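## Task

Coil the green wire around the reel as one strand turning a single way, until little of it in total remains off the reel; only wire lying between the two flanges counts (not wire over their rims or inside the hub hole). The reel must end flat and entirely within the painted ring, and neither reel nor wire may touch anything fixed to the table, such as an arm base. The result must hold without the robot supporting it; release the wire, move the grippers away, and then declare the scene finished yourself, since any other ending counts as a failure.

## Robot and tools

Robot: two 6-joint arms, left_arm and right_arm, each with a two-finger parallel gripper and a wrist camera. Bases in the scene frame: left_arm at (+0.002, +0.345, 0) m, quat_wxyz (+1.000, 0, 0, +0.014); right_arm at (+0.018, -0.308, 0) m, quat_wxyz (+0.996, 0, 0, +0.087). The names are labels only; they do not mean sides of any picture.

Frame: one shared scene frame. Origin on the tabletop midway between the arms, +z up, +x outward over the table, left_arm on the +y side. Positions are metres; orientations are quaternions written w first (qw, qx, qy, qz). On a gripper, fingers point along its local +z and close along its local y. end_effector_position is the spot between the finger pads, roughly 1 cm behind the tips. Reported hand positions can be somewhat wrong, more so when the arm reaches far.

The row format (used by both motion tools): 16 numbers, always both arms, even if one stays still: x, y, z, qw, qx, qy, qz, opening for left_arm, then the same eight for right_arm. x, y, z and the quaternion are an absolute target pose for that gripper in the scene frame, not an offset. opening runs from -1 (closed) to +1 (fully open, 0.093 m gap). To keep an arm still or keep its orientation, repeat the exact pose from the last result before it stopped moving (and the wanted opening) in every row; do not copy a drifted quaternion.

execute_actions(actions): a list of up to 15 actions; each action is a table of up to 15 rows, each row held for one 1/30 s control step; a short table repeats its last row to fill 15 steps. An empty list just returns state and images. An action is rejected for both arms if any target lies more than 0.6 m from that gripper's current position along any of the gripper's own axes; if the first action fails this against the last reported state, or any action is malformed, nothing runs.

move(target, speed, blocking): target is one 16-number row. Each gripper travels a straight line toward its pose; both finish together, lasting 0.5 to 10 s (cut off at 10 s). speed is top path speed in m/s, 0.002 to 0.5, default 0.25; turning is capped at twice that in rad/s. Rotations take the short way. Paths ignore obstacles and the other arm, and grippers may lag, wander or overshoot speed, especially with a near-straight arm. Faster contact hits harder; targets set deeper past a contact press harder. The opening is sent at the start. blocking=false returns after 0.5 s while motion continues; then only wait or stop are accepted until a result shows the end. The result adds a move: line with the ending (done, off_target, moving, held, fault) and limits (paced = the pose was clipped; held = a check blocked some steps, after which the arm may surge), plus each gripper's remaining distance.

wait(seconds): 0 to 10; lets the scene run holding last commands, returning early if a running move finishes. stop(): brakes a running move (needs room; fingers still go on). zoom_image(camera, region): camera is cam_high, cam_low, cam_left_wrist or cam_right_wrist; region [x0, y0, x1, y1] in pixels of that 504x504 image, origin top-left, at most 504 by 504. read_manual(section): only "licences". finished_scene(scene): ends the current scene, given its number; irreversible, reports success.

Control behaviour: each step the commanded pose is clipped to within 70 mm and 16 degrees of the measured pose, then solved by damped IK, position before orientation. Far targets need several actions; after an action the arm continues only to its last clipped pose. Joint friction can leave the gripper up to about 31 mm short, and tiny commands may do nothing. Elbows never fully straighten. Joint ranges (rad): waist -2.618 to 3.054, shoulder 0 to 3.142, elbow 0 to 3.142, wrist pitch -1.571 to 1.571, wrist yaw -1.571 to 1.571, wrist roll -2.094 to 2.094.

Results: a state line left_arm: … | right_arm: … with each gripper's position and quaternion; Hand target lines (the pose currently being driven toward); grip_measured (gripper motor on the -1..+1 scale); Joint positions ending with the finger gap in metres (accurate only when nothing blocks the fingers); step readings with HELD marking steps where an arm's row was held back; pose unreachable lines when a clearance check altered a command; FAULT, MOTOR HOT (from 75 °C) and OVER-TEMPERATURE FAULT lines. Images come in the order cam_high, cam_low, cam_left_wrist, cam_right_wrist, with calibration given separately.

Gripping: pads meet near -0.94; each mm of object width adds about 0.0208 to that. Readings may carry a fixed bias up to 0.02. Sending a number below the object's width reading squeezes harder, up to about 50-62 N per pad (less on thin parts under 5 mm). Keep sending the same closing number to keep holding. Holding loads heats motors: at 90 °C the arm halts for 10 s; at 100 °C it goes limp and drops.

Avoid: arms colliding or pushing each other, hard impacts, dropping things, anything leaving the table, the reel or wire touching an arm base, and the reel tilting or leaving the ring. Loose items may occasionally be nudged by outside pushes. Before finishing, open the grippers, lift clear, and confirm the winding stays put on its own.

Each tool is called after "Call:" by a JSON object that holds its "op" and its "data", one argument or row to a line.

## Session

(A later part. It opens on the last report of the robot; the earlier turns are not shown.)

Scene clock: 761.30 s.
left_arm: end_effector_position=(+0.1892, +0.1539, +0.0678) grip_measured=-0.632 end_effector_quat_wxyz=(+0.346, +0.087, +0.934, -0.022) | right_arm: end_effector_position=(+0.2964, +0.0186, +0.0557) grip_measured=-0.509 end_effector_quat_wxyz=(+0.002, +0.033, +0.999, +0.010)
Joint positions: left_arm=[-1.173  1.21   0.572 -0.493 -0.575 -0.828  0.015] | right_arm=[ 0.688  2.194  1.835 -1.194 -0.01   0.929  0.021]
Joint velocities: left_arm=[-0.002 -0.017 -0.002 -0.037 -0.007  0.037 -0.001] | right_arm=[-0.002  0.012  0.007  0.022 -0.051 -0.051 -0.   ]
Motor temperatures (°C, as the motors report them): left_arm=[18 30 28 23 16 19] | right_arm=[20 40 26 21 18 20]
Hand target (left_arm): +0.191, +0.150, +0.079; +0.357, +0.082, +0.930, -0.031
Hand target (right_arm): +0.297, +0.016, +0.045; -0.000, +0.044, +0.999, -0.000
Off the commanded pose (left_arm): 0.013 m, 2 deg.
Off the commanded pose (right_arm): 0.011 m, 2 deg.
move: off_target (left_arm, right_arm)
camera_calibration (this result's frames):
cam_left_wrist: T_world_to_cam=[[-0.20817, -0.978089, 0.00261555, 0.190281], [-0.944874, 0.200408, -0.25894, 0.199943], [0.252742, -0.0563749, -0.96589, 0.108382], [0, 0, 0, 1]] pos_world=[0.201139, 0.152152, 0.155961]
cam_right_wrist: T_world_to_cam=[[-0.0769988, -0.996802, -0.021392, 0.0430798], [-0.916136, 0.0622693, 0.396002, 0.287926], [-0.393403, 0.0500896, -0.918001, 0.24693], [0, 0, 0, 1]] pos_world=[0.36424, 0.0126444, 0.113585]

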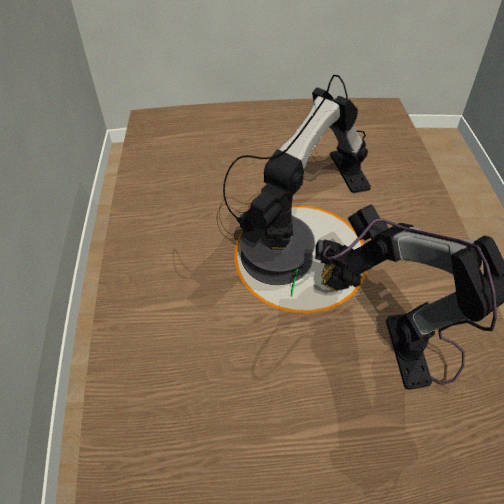

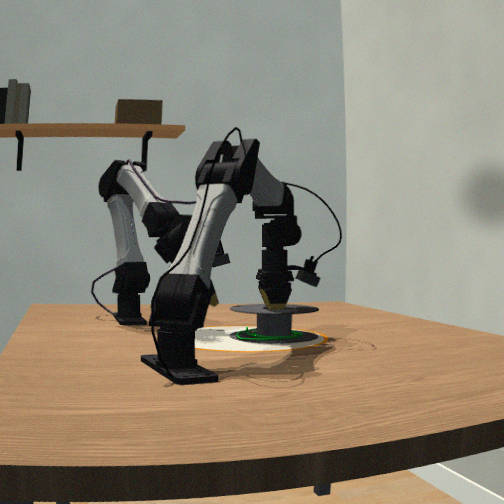

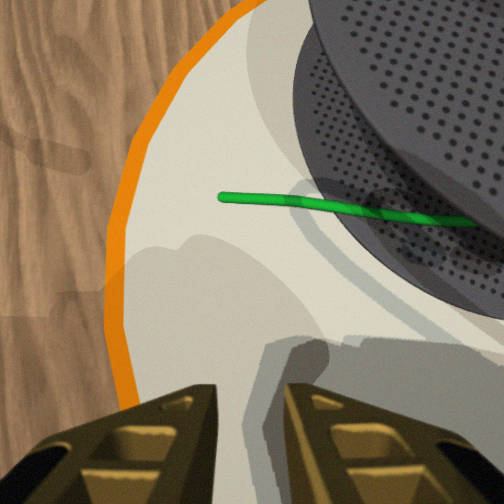

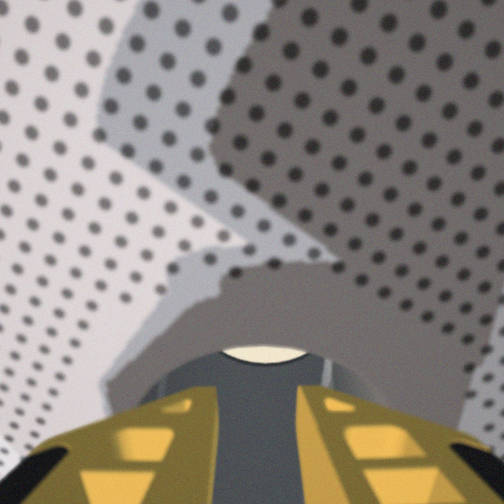

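Call:
{"op": "move", "data": {
  "target": [0.225,0.17,0.08,0.3506,0.1941,0.9132,-0.0745,-0.63, 0.297,0.016,0.045,0,0.1219,0.9925,0,-0.5],
  "speed": 0.2
}}

Scene clock: 764.13 s.
left_arm: end_effector_position=(+0.2237, +0.1690, +0.0769) grip_measured=-0.632 end_effector_quat_wxyz=(+0.342, +0.197, +0.917, -0.064) | right_arm: end_effector_position=(+0.2965, +0.0185, +0.0557) grip_measured=-0.509 end_effector_quat_wxyz=(+0.001, +0.112, +0.994, +0.010)
Joint positions: left_arm=[-0.865  1.082  0.504 -0.331 -0.283 -0.317  0.015] | right_arm=[ 0.688  2.194  1.835 -1.194 -0.009  1.087  0.021]
Joint velocities: left_arm=[ 0.012 -0.007 -0.007  0.022  0.037 -0.022  0.   ] | right_arm=[-0.002  0.012 -0.017 -0.066 -0.037 -0.007 -0.001]
Motor temperatures (°C, as the motors report them): left_arm=[18 30 28 23 16 19] | right_arm=[20 40 26 21 18 20]
Hand target (left_arm): +0.225, +0.168, +0.080; +0.351, +0.195, +0.913, -0.075
Hand target (right_arm): +0.297, +0.016, +0.045; -0.000, +0.122, +0.993, -0.000
Off the commanded pose (left_arm): 0.003 m, 2 deg.
Off the commanded pose (right_arm): 0.011 m, 2 deg.
move: off_target (right_arm)
camera_calibration (this result's frames):
cam_left_wrist: T_world_to_cam=[[-0.432627, -0.901559, 0.00497562, 0.249353], [-0.870741, 0.416395, -0.261582, 0.179004], [0.23376, -0.1175, -0.965168, 0.123798], [0, 0, 0, 1]] pos_world=[0.234804, 0.164816, 0.165069]
cam_right_wrist: T_world_to_cam=[[-0.233219, -0.972193, -0.0212094, 0.088858], [-0.893869, 0.20574, 0.398332, 0.278638], [-0.382892, 0.111857, -0.916996, 0.242658], [0, 0, 0, 1]] pos_world=[0.362702, 0.001917, 0.11341]

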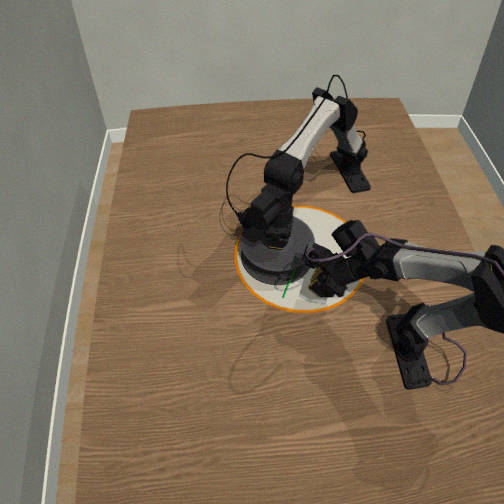

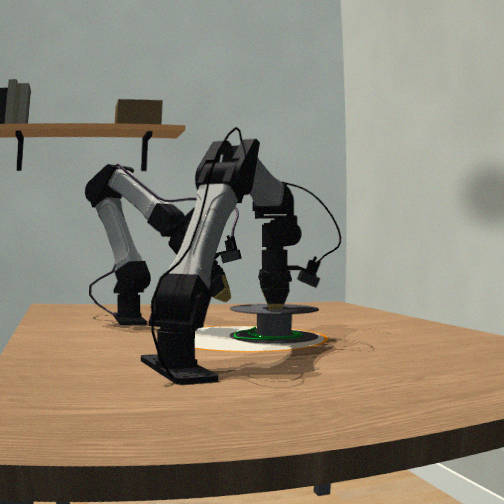

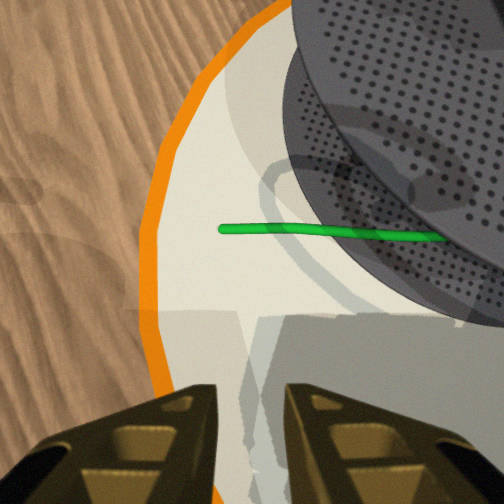

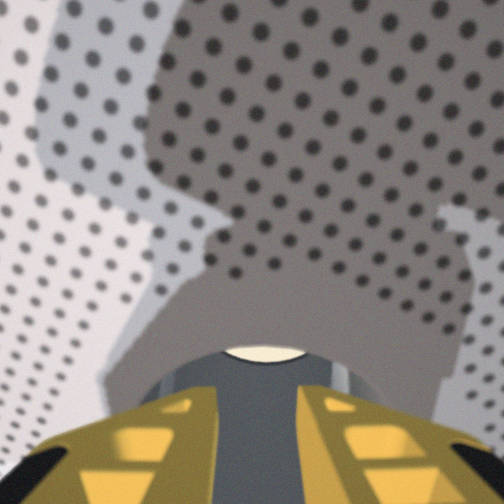

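Call:
{"op": "move", "data": {
  "target": [0.235,0.162,0.045,0.1952,-0.5085,0.7830,-0.3006,-0.63, 0.297,0.016,0.045,0,0.1219,0.9925,0,-0.5],
  "speed": 0.3
}}

Call:
{"op": "move", "data": {
  "target": [0.245,0.158,0.002,0.1952,-0.5085,0.7830,-0.3006,-0.63, 0.297,0.016,0.045,0,0.1219,0.9925,0,-0.5],
  "speed": 0.06
}}

Scene clock: 768.17 s.
left_arm: end_effector_position=(+0.2349, +0.1601, +0.0537) grip_measured=-0.632 end_effector_quat_wxyz=(+0.199, -0.503, +0.784, -0.306) | right_arm: end_effector_position=(+0.2965, +0.0185, +0.0557) grip_measured=-0.509 end_effector_quat_wxyz=(+0.001, +0.113, +0.994, +0.010)
Joint positions: left_arm=[-0.848  1.185  0.429 -0.108 -0.267 -1.863  0.015] | right_arm=[ 0.688  2.194  1.835 -1.194 -0.009  1.087  0.021]
Joint velocities: left_arm=[ 0.002 -0.002  0.002  0.051  0.007 -0.081  0.   ] | right_arm=[ 0.002  0.002  0.002 -0.022 -0.066  0.066 -0.   ]
Motor temperatures (°C, as the motors report them): left_arm=[18 29 28 23 16 19] | right_arm=[20 41 26 21 18 20]
Hand target (left_arm): +0.234, +0.162, +0.046; +0.195, -0.508, +0.783, -0.300
Hand target (right_arm): +0.297, +0.016, +0.045; -0.000, +0.122, +0.993, -0.000
Off the commanded pose (left_arm): 0.009 m, 1 deg.
Off the commanded pose (right_arm): 0.011 m, 2 deg.
move: off_target (right_arm)
camera_calibration (this result's frames):
cam_left_wrist: T_world_to_cam=[[0.638971, -0.304693, 0.706313, -0.138681], [-0.657135, -0.693517, 0.295309, 0.283938], [0.399862, -0.652837, -0.643362, 0.127151], [0, 0, 0, 1]] pos_world=[0.224356, 0.23767, 0.0959068]
cam_right_wrist: T_world_to_cam=[[-0.23359, -0.972104, -0.0212094, 0.0889663], [-0.893788, 0.20608, 0.398339, 0.278607], [-0.382856, 0.112005, -0.916993, 0.242645], [0, 0, 0, 1]] pos_world=[0.362696, 0.00189165, 0.11341]

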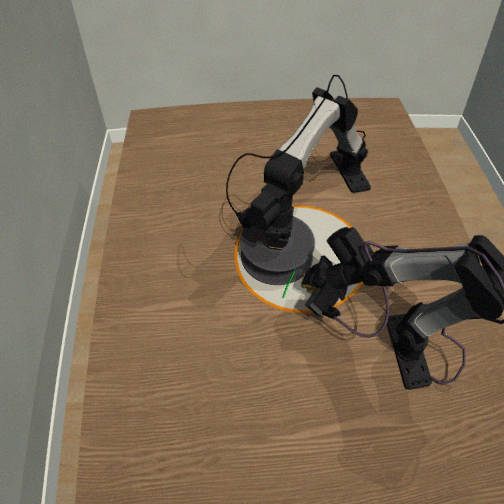

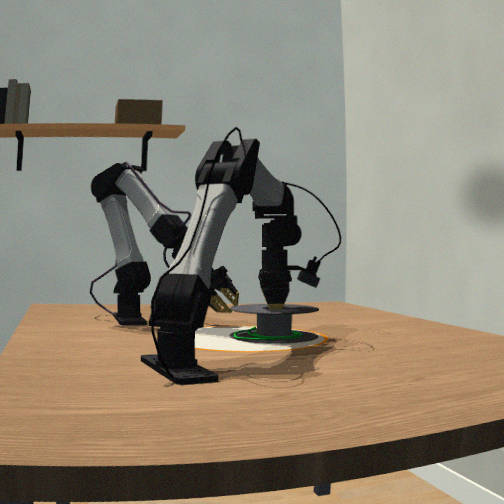

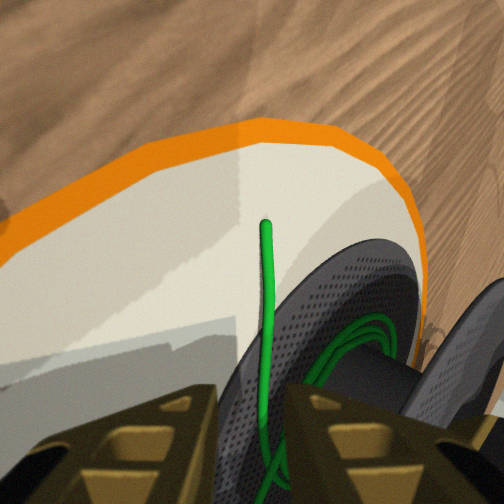

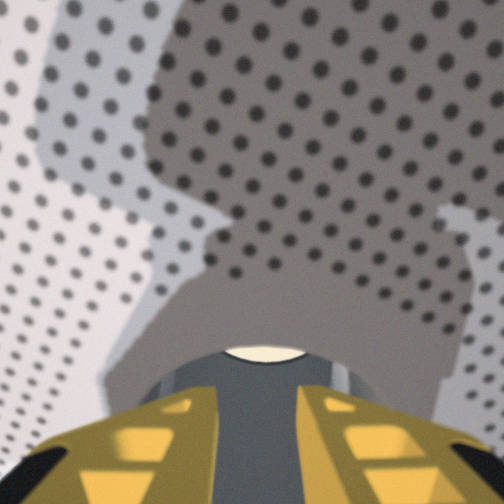

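Scene clock: 769.47 s.
left_arm: end_effector_position=(+0.2481, +0.1545, +0.0143) grip_measured=-0.632 end_effector_quat_wxyz=(+0.202, -0.509, +0.777, -0.311) | right_arm: end_effector_position=(+0.2965, +0.0185, +0.0557) grip_measured=-0.509 end_effector_quat_wxyz=(+0.001, +0.113, +0.994, +0.010)
Joint positions: left_arm=[-0.827  1.406  0.36   0.197 -0.262 -1.859  0.015] | right_arm=[ 0.688  2.194  1.835 -1.194 -0.009  1.088  0.021]
Joint velocities: left_arm=[ 0.012 -0.002 -0.007 -0.022 -0.066  0.037  0.   ] | right_arm=[-0.002 -0.007 -0.007 -0.007  0.037 -0.095  0.   ]
Motor temperatures (°C, as the motors report them): left_arm=[18 29 28 23 16 19] | right_arm=[20 41 26 21 18 20]
Hand target (left_arm): +0.244, +0.158, +0.003; +0.195, -0.509, +0.783, -0.300
Hand target (right_arm): +0.297, +0.016, +0.045; -0.000, +0.122, +0.993, -0.000
Off the commanded pose (left_arm): 0.013 m, 2 deg.
Off the commanded pose (right_arm): 0.011 m, 2 deg.
move: off_target (left_arm, right_arm)
camera_calibration (this result's frames):
cam_left_wrist: T_world_to_cam=[[0.636973, -0.287243, 0.715372, -0.123285], [-0.649189, -0.700311, 0.296848, 0.299403], [0.415716, -0.653495, -0.632554, 0.0889218], [0, 0, 0, 1]] pos_world=[0.235932, 0.232372, 0.0555655]
cam_right_wrist: T_world_to_cam=[[-0.233961, -0.972015, -0.0212095, 0.0890746], [-0.893706, 0.20642, 0.398346, 0.278577], [-0.38282, 0.112153, -0.91699, 0.242631], [0, 0, 0, 1]] pos_world=[0.36269, 0.0018663, 0.113409]

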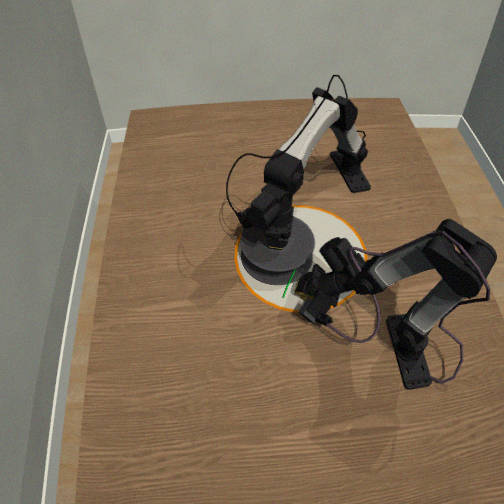

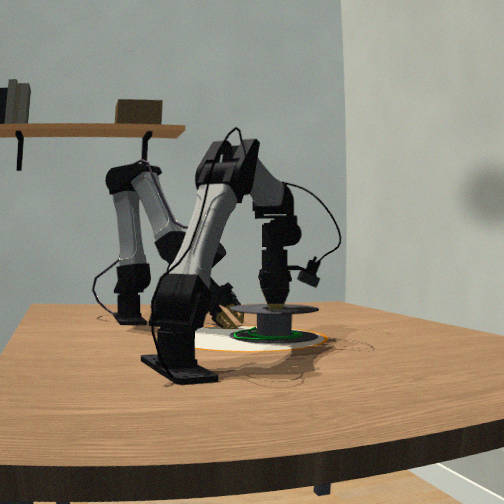

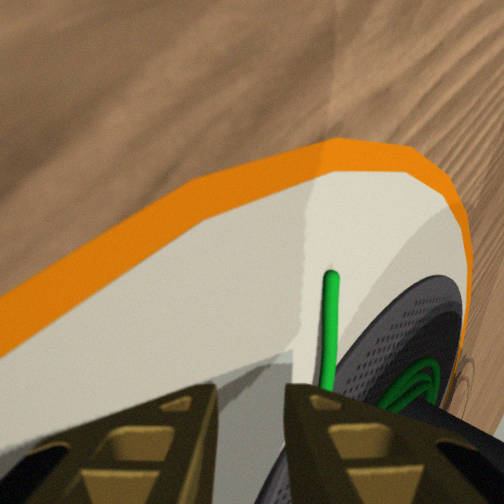

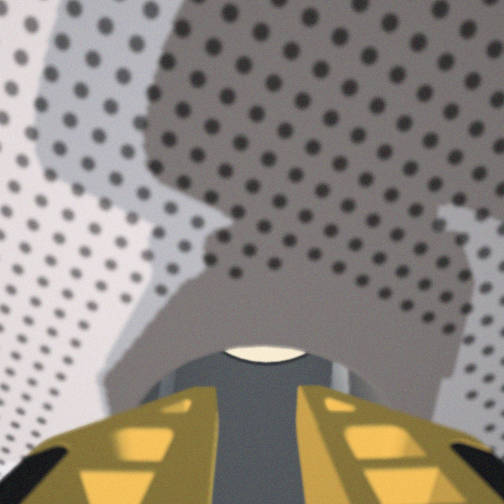

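Call:
{"op": "move", "data": {
  "target": [0.272,0.146,0.002,0.1952,-0.5085,0.7830,-0.3006,-0.63, 0.297,0.016,0.045,0,0.1219,0.9925,0,-0.5],
  "speed": 0.03
}}

Scene clock: 771.63 s.
left_arm: end_effector_position=(+0.2700, +0.1445, +0.0143) grip_measured=-0.632 end_effector_quat_wxyz=(+0.203, -0.507, +0.776, -0.316) | right_arm: end_effector_position=(+0.2965, +0.0185, +0.0557) grip_measured=-0.509 end_effector_quat_wxyz=(+0.001, +0.113, +0.994, +0.010)
Joint positions: left_arm=[-0.785  1.504  0.428  0.246 -0.232 -1.825  0.015] | right_arm=[ 0.688  2.194  1.835 -1.194 -0.009  1.087  0.021]
Joint velocities: left_arm=[-0.002 -0.012 -0.007  0.007 -0.007 -0.051 -0.001] | right_arm=[-0.012 -0.012  0.012  0.022  0.007  0.037 -0.001]
Motor temperatures (°C, as the motors report them): left_arm=[18 29 28 24 16 19] | right_arm=[20 41 26 21 18 20]
Hand target (left_arm): +0.271, +0.146, +0.003; +0.195, -0.509, +0.783, -0.301
Hand target (right_arm): +0.297, +0.016, +0.045; -0.000, +0.122, +0.993, -0.000
Off the commanded pose (left_arm): 0.013 m, 2 deg.
Off the commanded pose (right_arm): 0.011 m, 2 deg.
move: off_target (left_arm, right_arm)
camera_calibration (this result's frames):
cam_left_wrist: T_world_to_cam=[[0.630283, -0.283897, 0.722596, -0.138943], [-0.653953, -0.695779, 0.297048, 0.307301], [0.418436, -0.659768, -0.624193, 0.0732813], [0, 0, 0, 1]] pos_world=[0.25787, 0.222717, 0.0548581]
cam_right_wrist: T_world_to_cam=[[-0.23359, -0.972104, -0.0212094, 0.0889663], [-0.893788, 0.20608, 0.398339, 0.278607], [-0.382856, 0.112005, -0.916993, 0.242645], [0, 0, 0, 1]] pos_world=[0.362696, 0.00189165, 0.11341]

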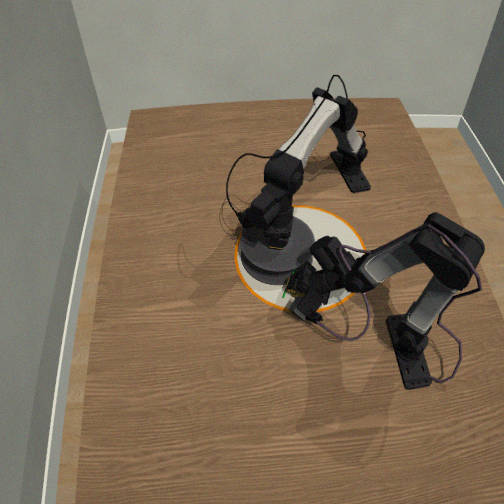

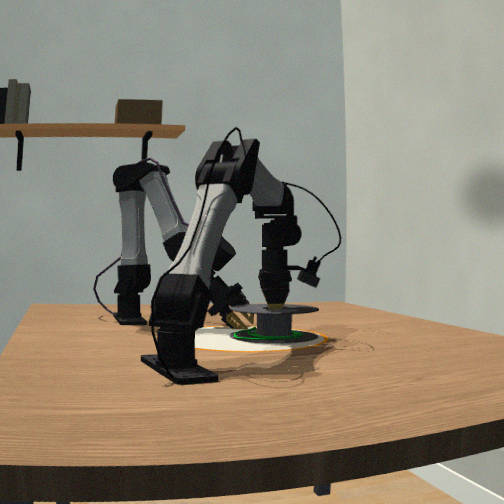

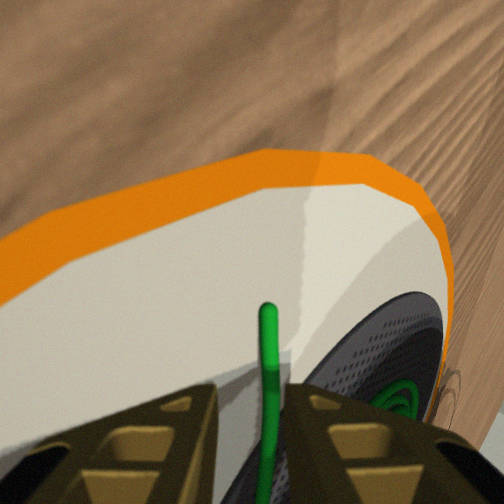

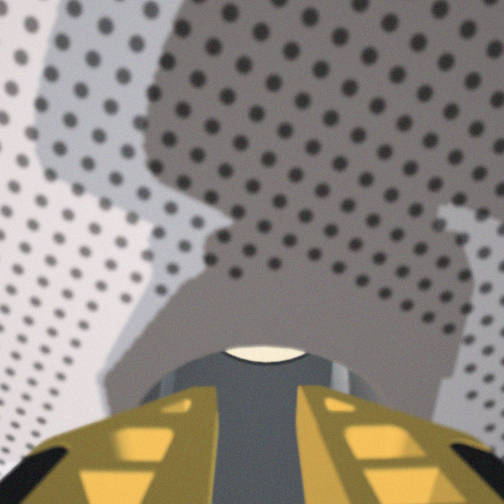

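Call:
{"op": "move", "data": {
  "target": [0.288,0.145,0.002,0.1952,-0.5085,0.7830,-0.3006,-0.63, 0.297,0.016,0.045,0,0.1219,0.9925,0,-0.5],
  "speed": 0.03
}}

Scene clock: 773.30 s.
left_arm: end_effector_position=(+0.2849, +0.1406, +0.0147) grip_measured=-0.632 end_effector_quat_wxyz=(+0.199, -0.504, +0.778, -0.319) | right_arm: end_effector_position=(+0.2965, +0.0185, +0.0557) grip_measured=-0.509 end_effector_quat_wxyz=(+0.001, +0.113, +0.994, +0.010)
Joint positions: left_arm=[-0.746  1.554  0.474  0.259 -0.194 -1.792  0.015] | right_arm=[ 0.688  2.194  1.835 -1.194 -0.009  1.088  0.021]
Joint velocities: left_arm=[ 0.007 -0.002 -0.017  0.022 -0.037  0.095 -0.001] | right_arm=[ 0.012  0.007  0.007  0.007 -0.037 -0.11   0.001]
Motor temperatures (°C, as the motors report them): left_arm=[18 28 28 24 16 19] | right_arm=[20 41 26 20 18 20]
Hand target (left_arm): +0.287, +0.145, +0.003; +0.195, -0.509, +0.783, -0.301
Hand target (right_arm): +0.297, +0.016, +0.045; -0.000, +0.122, +0.993, -0.000
Off the commanded pose (left_arm): 0.014 m, 2 deg.
Off the commanded pose (right_arm): 0.011 m, 2 deg.
move: off_target (left_arm, right_arm)
camera_calibration (this result's frames):
cam_left_wrist: T_world_to_cam=[[0.629264, -0.285982, 0.722662, -0.149096], [-0.660278, -0.687186, 0.302999, 0.314709], [0.409951, -0.667824, -0.621249, 0.0682657], [0, 0, 0, 1]] pos_world=[0.273631, 0.219214, 0.0547992]
cam_right_wrist: T_world_to_cam=[[-0.233961, -0.972015, -0.0212095, 0.0890746], [-0.893706, 0.20642, 0.398346, 0.278577], [-0.38282, 0.112153, -0.91699, 0.242631], [0, 0, 0, 1]] pos_world=[0.36269, 0.0018663, 0.113409]

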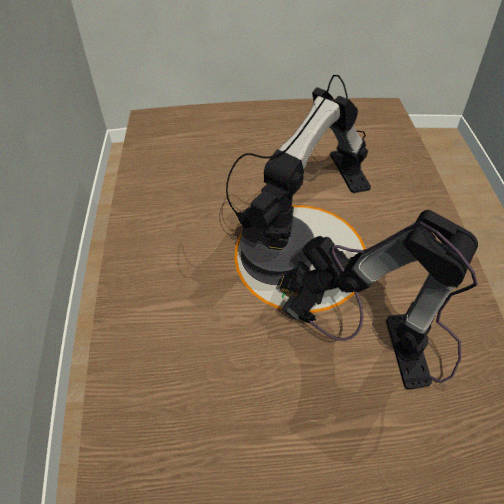

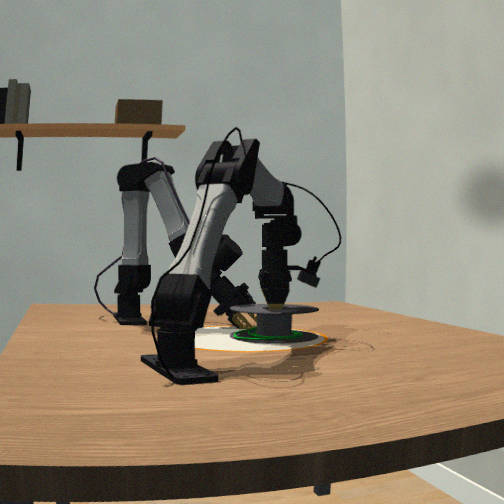

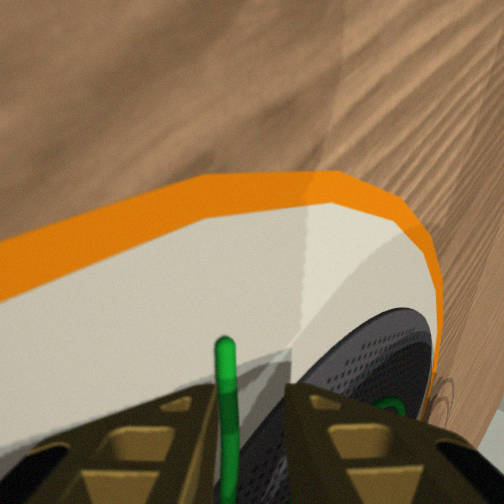

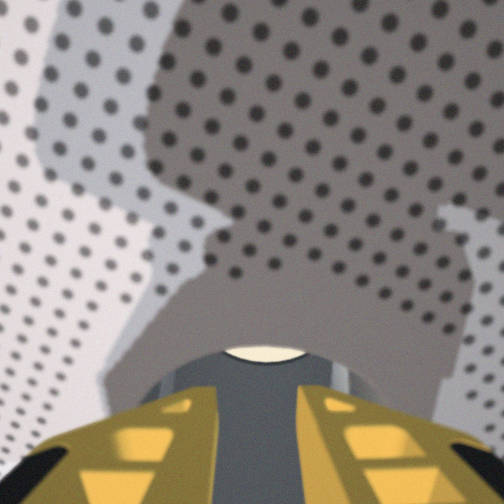

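Call:
{"op": "move", "data": {
  "target": [0.288,0.145,0.008,0.1952,-0.5085,0.7830,-0.3006,-1, 0.297,0.016,0.045,0,0.1219,0.9925,0,-0.5],
  "speed": 0.03
}}

Scene clock: 774.43 s.
left_arm: end_effector_position=(+0.2845, +0.1451, +0.0120) grip_measured=-0.994 end_effector_quat_wxyz=(+0.198, -0.507, +0.779, -0.310) | right_arm: end_effector_position=(+0.2965, +0.0185, +0.0557) grip_measured=-0.509 end_effector_quat_wxyz=(+0.001, +0.113, +0.994, +0.010)
Joint positions: left_arm=[-0.737  1.554  0.474  0.243 -0.193 -1.788  0.   ] | right_arm=[ 0.688  2.194  1.835 -1.194 -0.009  1.087  0.021]
Joint velocities: left_arm=[-0.017  0.007  0.007 -0.007 -0.022 -0.037  0.   ] | right_arm=[-0.007 -0.002 -0.017 -0.037 -0.007  0.022 -0.001]
Motor temperatures (°C, as the motors report them): left_arm=[18 28 28 24 16 19] | right_arm=[20 41 26 20 18 20]
Hand target (left_arm): +0.288, +0.145, +0.008; +0.195, -0.509, +0.783, -0.301
Hand target (right_arm): +0.297, +0.016, +0.045; -0.000, +0.122, +0.993, -0.000
Off the commanded pose (left_arm): 0.005 m, 1 deg.
Off the commanded pose (right_arm): 0.011 m, 2 deg.
move: off_target (right_arm)
camera_calibration (this result's frames):
cam_left_wrist: T_world_to_cam=[[0.639791, -0.290837, 0.711393, -0.147737], [-0.652025, -0.695415, 0.302094, 0.317183], [0.406854, -0.657124, -0.634554, 0.0692219], [0, 0, 0, 1]] pos_world=[0.273169, 0.223094, 0.0532053]
cam_right_wrist: T_world_to_cam=[[-0.23359, -0.972104, -0.0212094, 0.0889663], [-0.893788, 0.20608, 0.398339, 0.278607], [-0.382856, 0.112005, -0.916993, 0.242645], [0, 0, 0, 1]] pos_world=[0.362696, 0.00189165, 0.11341]

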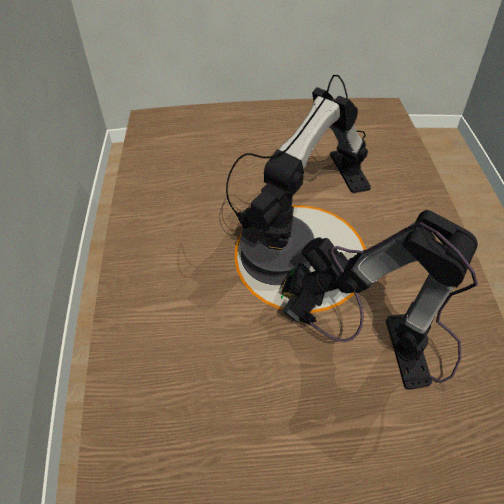

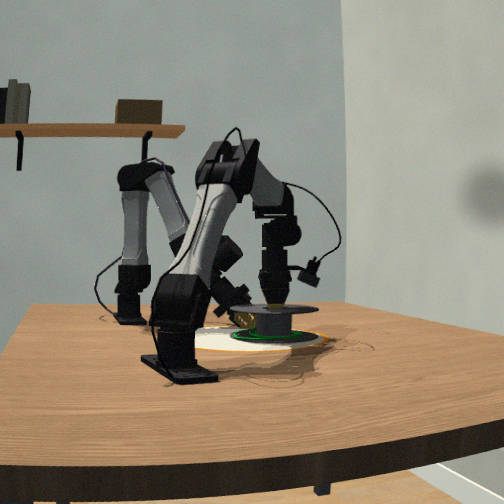

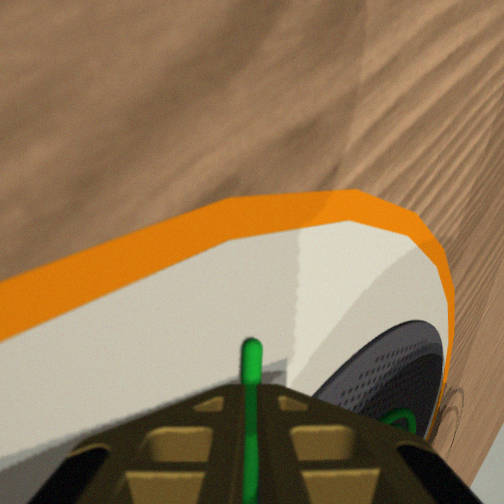

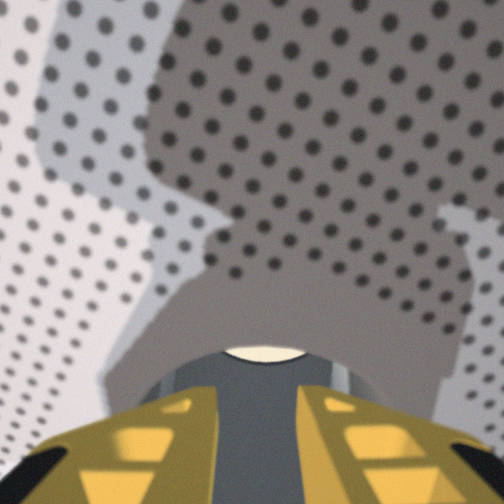

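Call:
{"op": "move", "data": {
  "target": [0.285,0.143,0.024,0.2640,-0.4763,0.7334,-0.4066,-1, 0.297,0.016,0.045,0,0.1219,0.9925,0,-0.5],
  "speed": 0.1
}}

Call:
{"op": "move", "data": {
  "target": [0.283,0.125,0.024,0.1458,-0.2630,0.8341,-0.4623,-1, 0.297,0.016,0.045,0,0.1219,0.9925,0,-0.5],
  "speed": 0.1
}}

Scene clock: 779.20 s.
left_arm: end_effector_position=(+0.2884, +0.1411, +0.0306) grip_measured=-0.994 end_effector_quat_wxyz=(+0.260, -0.477, +0.731, -0.412) | right_arm: end_effector_position=(+0.2965, +0.0185, +0.0557) grip_measured=-0.509 end_effector_quat_wxyz=(+0.001, +0.113, +0.994, +0.010)
Joint positions: left_arm=[-0.773  1.584  0.298  0.712 -0.268 -1.756  0.   ] | right_arm=[ 0.688  2.194  1.835 -1.194 -0.009  1.088  0.021]
Joint velocities: left_arm=[-0.007  0.007  0.017  0.022 -0.037  0.037  0.   ] | right_arm=[ 0.002 -0.002  0.002 -0.051 -0.037  0.037 -0.001]
Motor temperatures (°C, as the motors report them): left_arm=[18 28 28 24 16 19] | right_arm=[20 42 26 20 18 20]
Hand target (left_arm): +0.285, +0.143, +0.024; +0.264, -0.475, +0.734, -0.406
Hand target (right_arm): +0.297, +0.016, +0.045; -0.000, +0.122, +0.993, -0.000
Off the commanded pose (left_arm): 0.008 m, 1 deg.
Off the commanded pose (right_arm): 0.011 m, 2 deg.
move: off_target (right_arm)
camera_calibration (this result's frames):
cam_left_wrist: T_world_to_cam=[[0.450015, -0.198973, 0.870572, -0.127804], [-0.714196, -0.665428, 0.217095, 0.327658], [0.536107, -0.719455, -0.441558, 0.0423937], [0, 0, 0, 1]] pos_world=[0.268798, 0.223103, 0.0588496]
cam_right_wrist: T_world_to_cam=[[-0.233961, -0.972015, -0.0212095, 0.0890746], [-0.893706, 0.20642, 0.398346, 0.278577], [-0.38282, 0.112153, -0.91699, 0.242631], [0, 0, 0, 1]] pos_world=[0.36269, 0.0018663, 0.113409]

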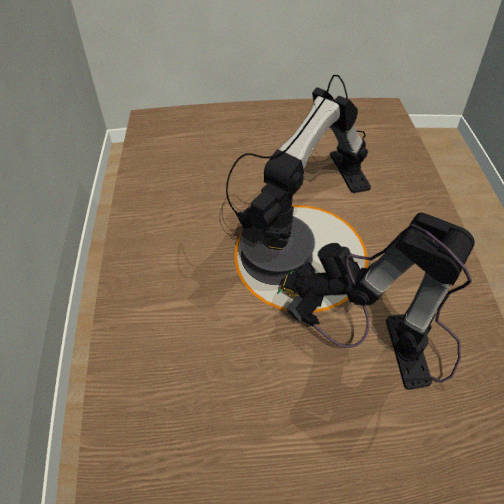

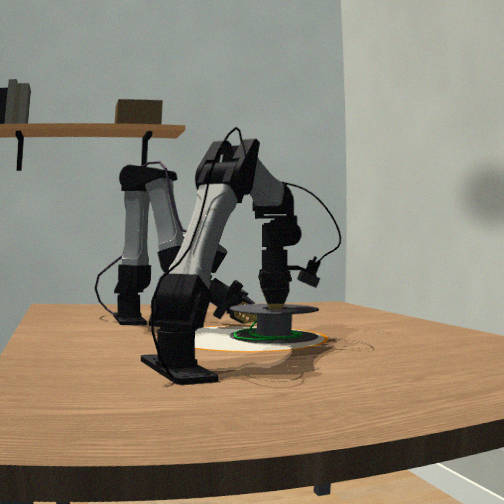

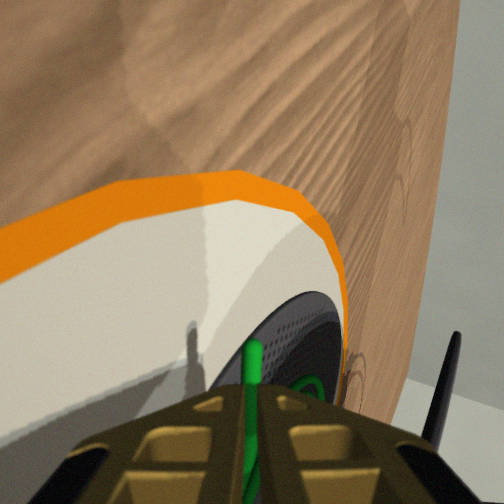

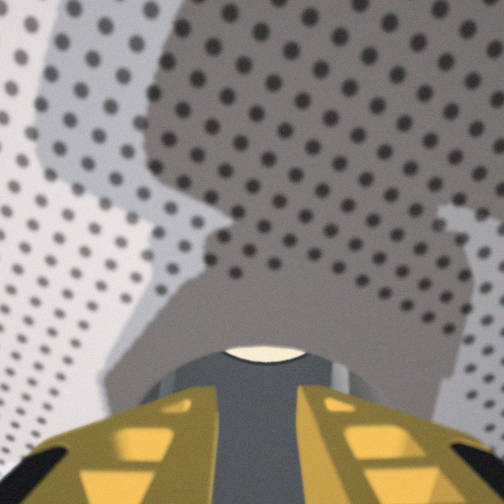

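Scene clock: 782.37 s.
left_arm: end_effector_position=(+0.2784, +0.1257, +0.0274) grip_measured=-0.994 end_effector_quat_wxyz=(+0.152, -0.264, +0.832, -0.464) | right_arm: end_effector_position=(+0.2965, +0.0185, +0.0557) grip_measured=-0.509 end_effector_quat_wxyz=(+0.001, +0.113, +0.994, +0.010)
Joint positions: left_arm=[-0.516  1.622  0.322  0.701  0.387 -1.31   0.   ] | right_arm=[ 0.688  2.194  1.835 -1.194 -0.009  1.087  0.021]
Joint velocities: left_arm=[ 0.012 -0.002  0.007 -0.051  0.037  0.007  0.   ] | right_arm=[-0.007  0.002 -0.012 -0.022 -0.066 -0.051 -0.001]
Motor temperatures (°C, as the motors report them): left_arm=[18 28 28 24 16 19] | right_arm=[20 42 26 20 18 20]
Hand target (left_arm): +0.282, +0.125, +0.025; +0.146, -0.263, +0.834, -0.463
Hand target (right_arm): +0.297, +0.016, +0.045; -0.000, +0.122, +0.993, -0.000
Off the commanded pose (left_arm): 0.006 m, 1 deg.
Off the commanded pose (right_arm): 0.011 m, 2 deg.
move: off_target (right_arm)
camera_calibration (this result's frames):
cam_left_wrist: T_world_to_cam=[[0.271875, -0.408176, 0.871479, -0.0476333], [-0.956444, -0.214636, 0.197852, 0.322311], [0.106293, -0.887313, -0.448752, 0.17626], [0, 0, 0, 1]] pos_world=[0.302487, 0.206135, 0.0568386]
cam_right_wrist: T_world_to_cam=[[-0.23359, -0.972104, -0.0212094, 0.0889663], [-0.893788, 0.20608, 0.398339, 0.278607], [-0.382856, 0.112005, -0.916993, 0.242645], [0, 0, 0, 1]] pos_world=[0.362696, 0.00189165, 0.11341]

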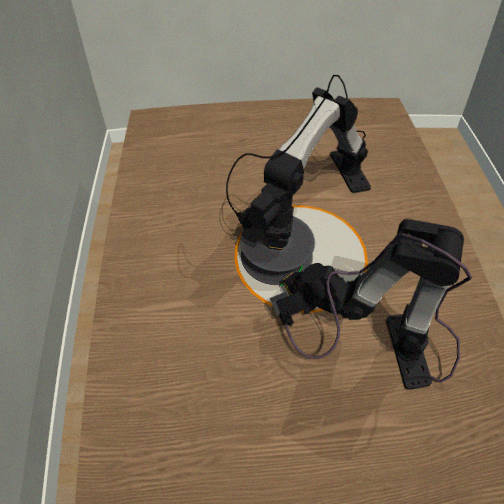

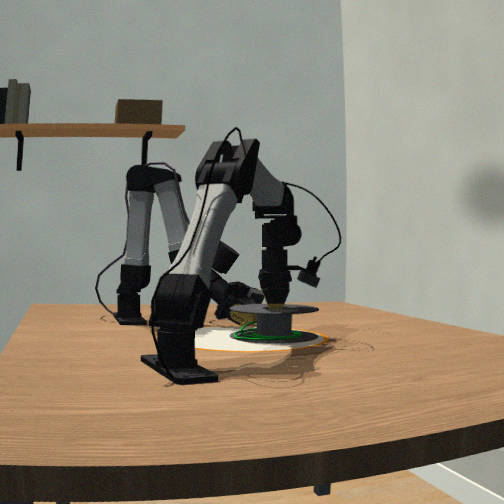

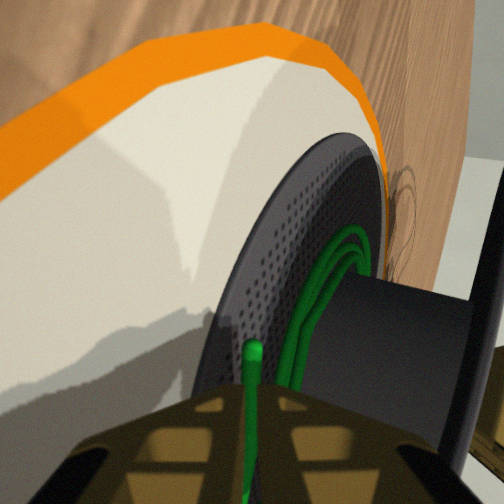

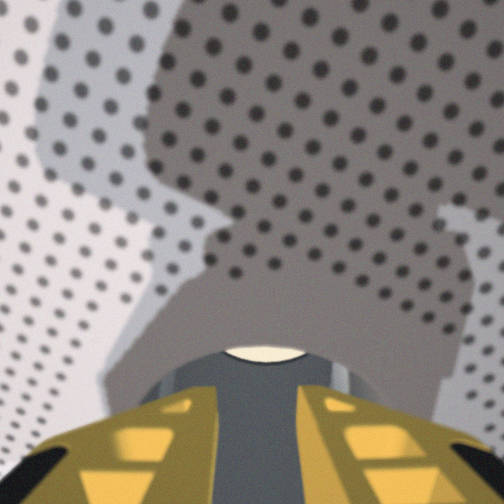

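Call:
{"op": "move", "data": {
  "target": [0.283,0.110,0.020,0.0633,-0.1141,0.8672,-0.4806,-1, 0.297,0.016,0.045,0,0.1219,0.9925,0,-0.5],
  "speed": 0.08
}}

Call:
{"op": "move", "data": {
  "target": [0.283,0.096,0.020,0,0,0.8745,-0.4848,-1, 0.297,0.016,0.045,0,0.1219,0.9925,0,-0.5],
  "speed": 0.06
}}

Scene clock: 785.63 s.
left_arm: end_effector_position=(+0.2796, +0.1100, +0.0231) grip_measured=-0.994 end_effector_quat_wxyz=(+0.071, -0.114, +0.866, -0.481) | right_arm: end_effector_position=(+0.2965, +0.0185, +0.0557) grip_measured=-0.509 end_effector_quat_wxyz=(+0.001, +0.113, +0.994, +0.010)
Joint positions: left_arm=[-0.414  1.739  0.52   0.429  0.732 -0.963  0.   ] | right_arm=[ 0.688  2.194  1.835 -1.194 -0.009  1.088  0.021]
Joint velocities: left_arm=[ 0.007 -0.007 -0.046 -0.051  0.022  0.037  0.   ] | right_arm=[-0.012  0.002 -0.007 -0.037 -0.007  0.066 -0.   ]
Motor temperatures (°C, as the motors report them): left_arm=[18 28 28 25 16 19] | right_arm=[20 42 26 20 18 20]
Hand target (left_arm): +0.283, +0.110, +0.021; +0.064, -0.115, +0.867, -0.481
Hand target (right_arm): +0.297, +0.016, +0.045; -0.000, +0.122, +0.993, -0.000
Off the commanded pose (left_arm): 0.005 m, 1 deg.
Off the commanded pose (right_arm): 0.011 m, 2 deg.
move: off_target (right_arm)
camera_calibration (this result's frames):
cam_left_wrist: T_world_to_cam=[[0.112727, -0.482985, 0.868342, 0.0021305], [-0.972886, 0.123972, 0.195254, 0.2883], [-0.201955, -0.866808, -0.455914, 0.244393], [0, 0, 0, 1]] pos_world=[0.329599, 0.177129, 0.0532802]
cam_right_wrist: T_world_to_cam=[[-0.233961, -0.972015, -0.0212095, 0.0890746], [-0.893706, 0.20642, 0.398346, 0.278577], [-0.38282, 0.112153, -0.91699, 0.242631], [0, 0, 0, 1]] pos_world=[0.36269, 0.0018663, 0.113409]

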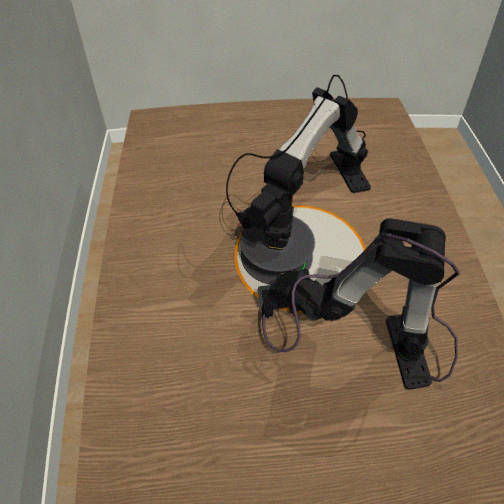

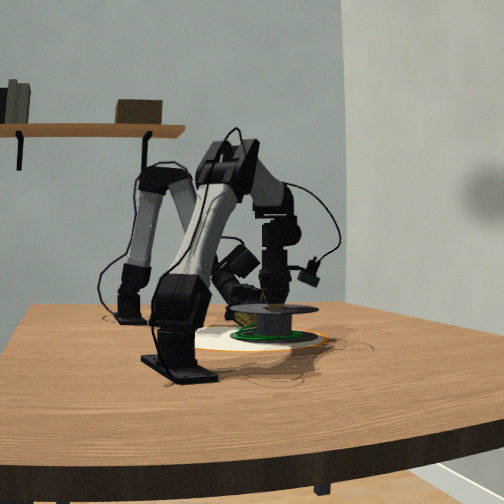

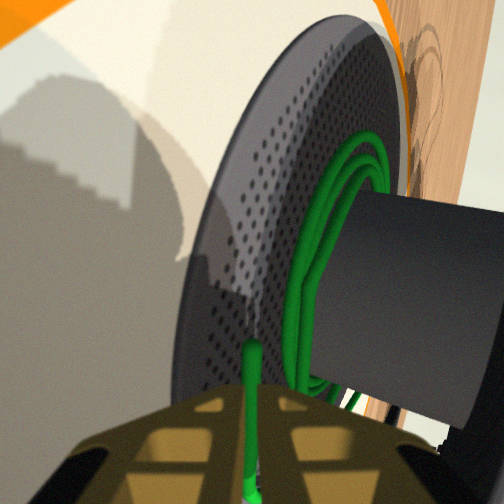

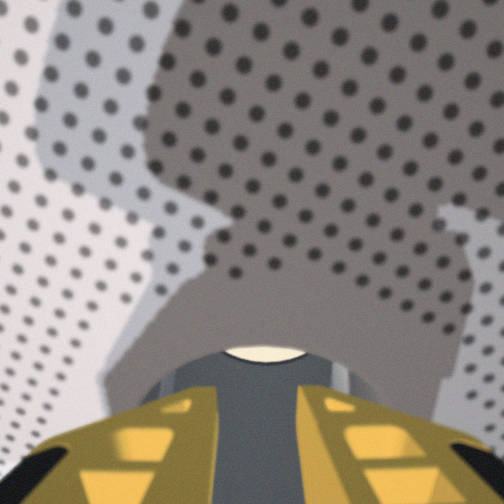

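Scene clock: 788.17 s.
left_arm: end_effector_position=(+0.2814, +0.0971, +0.0208) grip_measured=-0.994 end_effector_quat_wxyz=(+0.009, -0.004, +0.877, -0.480) | right_arm: end_effector_position=(+0.2966, +0.0184, +0.0557) grip_measured=-0.509 end_effector_quat_wxyz=(+0.002, +0.114, +0.993, +0.010)
Joint positions: left_arm=[-0.393  1.854  0.75   0.068  0.893 -0.636  0.   ] | right_arm=[ 0.688  2.194  1.835 -1.194 -0.008  1.09   0.021]
Joint velocities: left_arm=[-0.002  0.017  0.022 -0.007 -0.022  0.051  0.   ] | right_arm=[-0.017 -0.002  0.027 -0.051 -0.066  0.066 -0.001]
Motor temperatures (°C, as the motors report them): left_arm=[18 28 28 24 16 19] | right_arm=[20 43 26 20 18 20]
Hand target (left_arm): +0.283, +0.096, +0.021; +0.001, -0.002, +0.874, -0.485
Hand target (right_arm): +0.297, +0.016, +0.045; -0.000, +0.122, +0.993, -0.000
Off the commanded pose (left_arm): 0.002 m, 1 deg.
Off the commanded pose (right_arm): 0.011 m, 1 deg.
move: off_target (right_arm)
camera_calibration (this result's frames):
cam_left_wrist: T_world_to_cam=[[-0.0108624, -0.507534, 0.861563, 0.0350638], [-0.910336, 0.361515, 0.201485, 0.251303], [-0.413728, -0.782123, -0.465953, 0.28408], [0, 0, 0, 1]] pos_world=[0.346683, 0.149132, 0.0515242]
cam_right_wrist: T_world_to_cam=[[-0.236557, -0.971394, -0.0208641, 0.0897555], [-0.893359, 0.20901, 0.397775, 0.278563], [-0.382035, 0.112736, -0.917246, 0.242447], [0, 0, 0, 1]] pos_world=[0.362712, 0.00163304, 0.113451]

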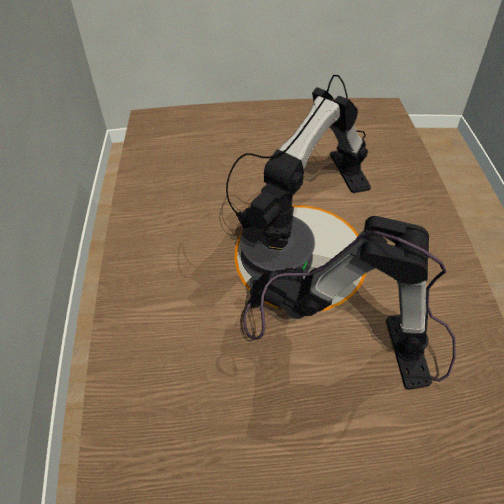

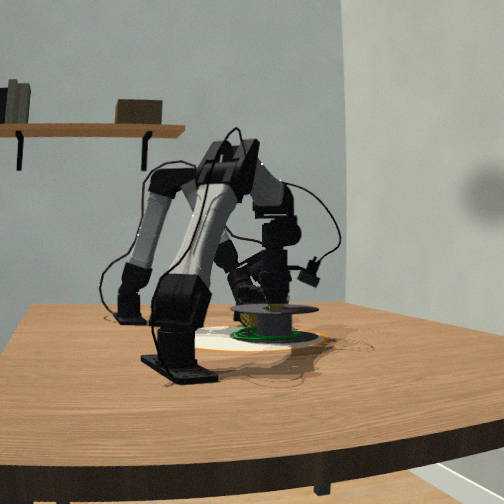

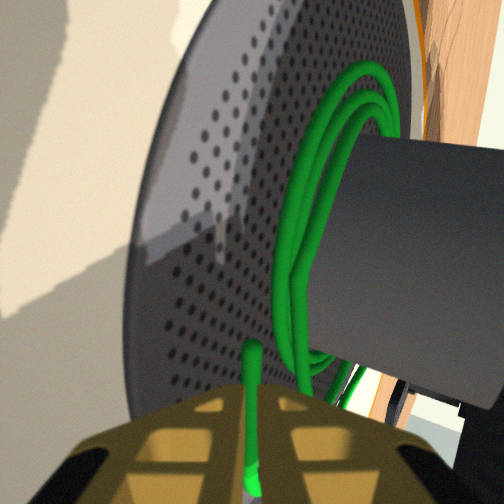

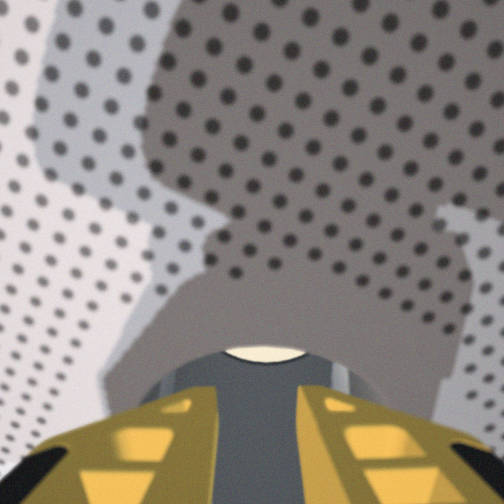

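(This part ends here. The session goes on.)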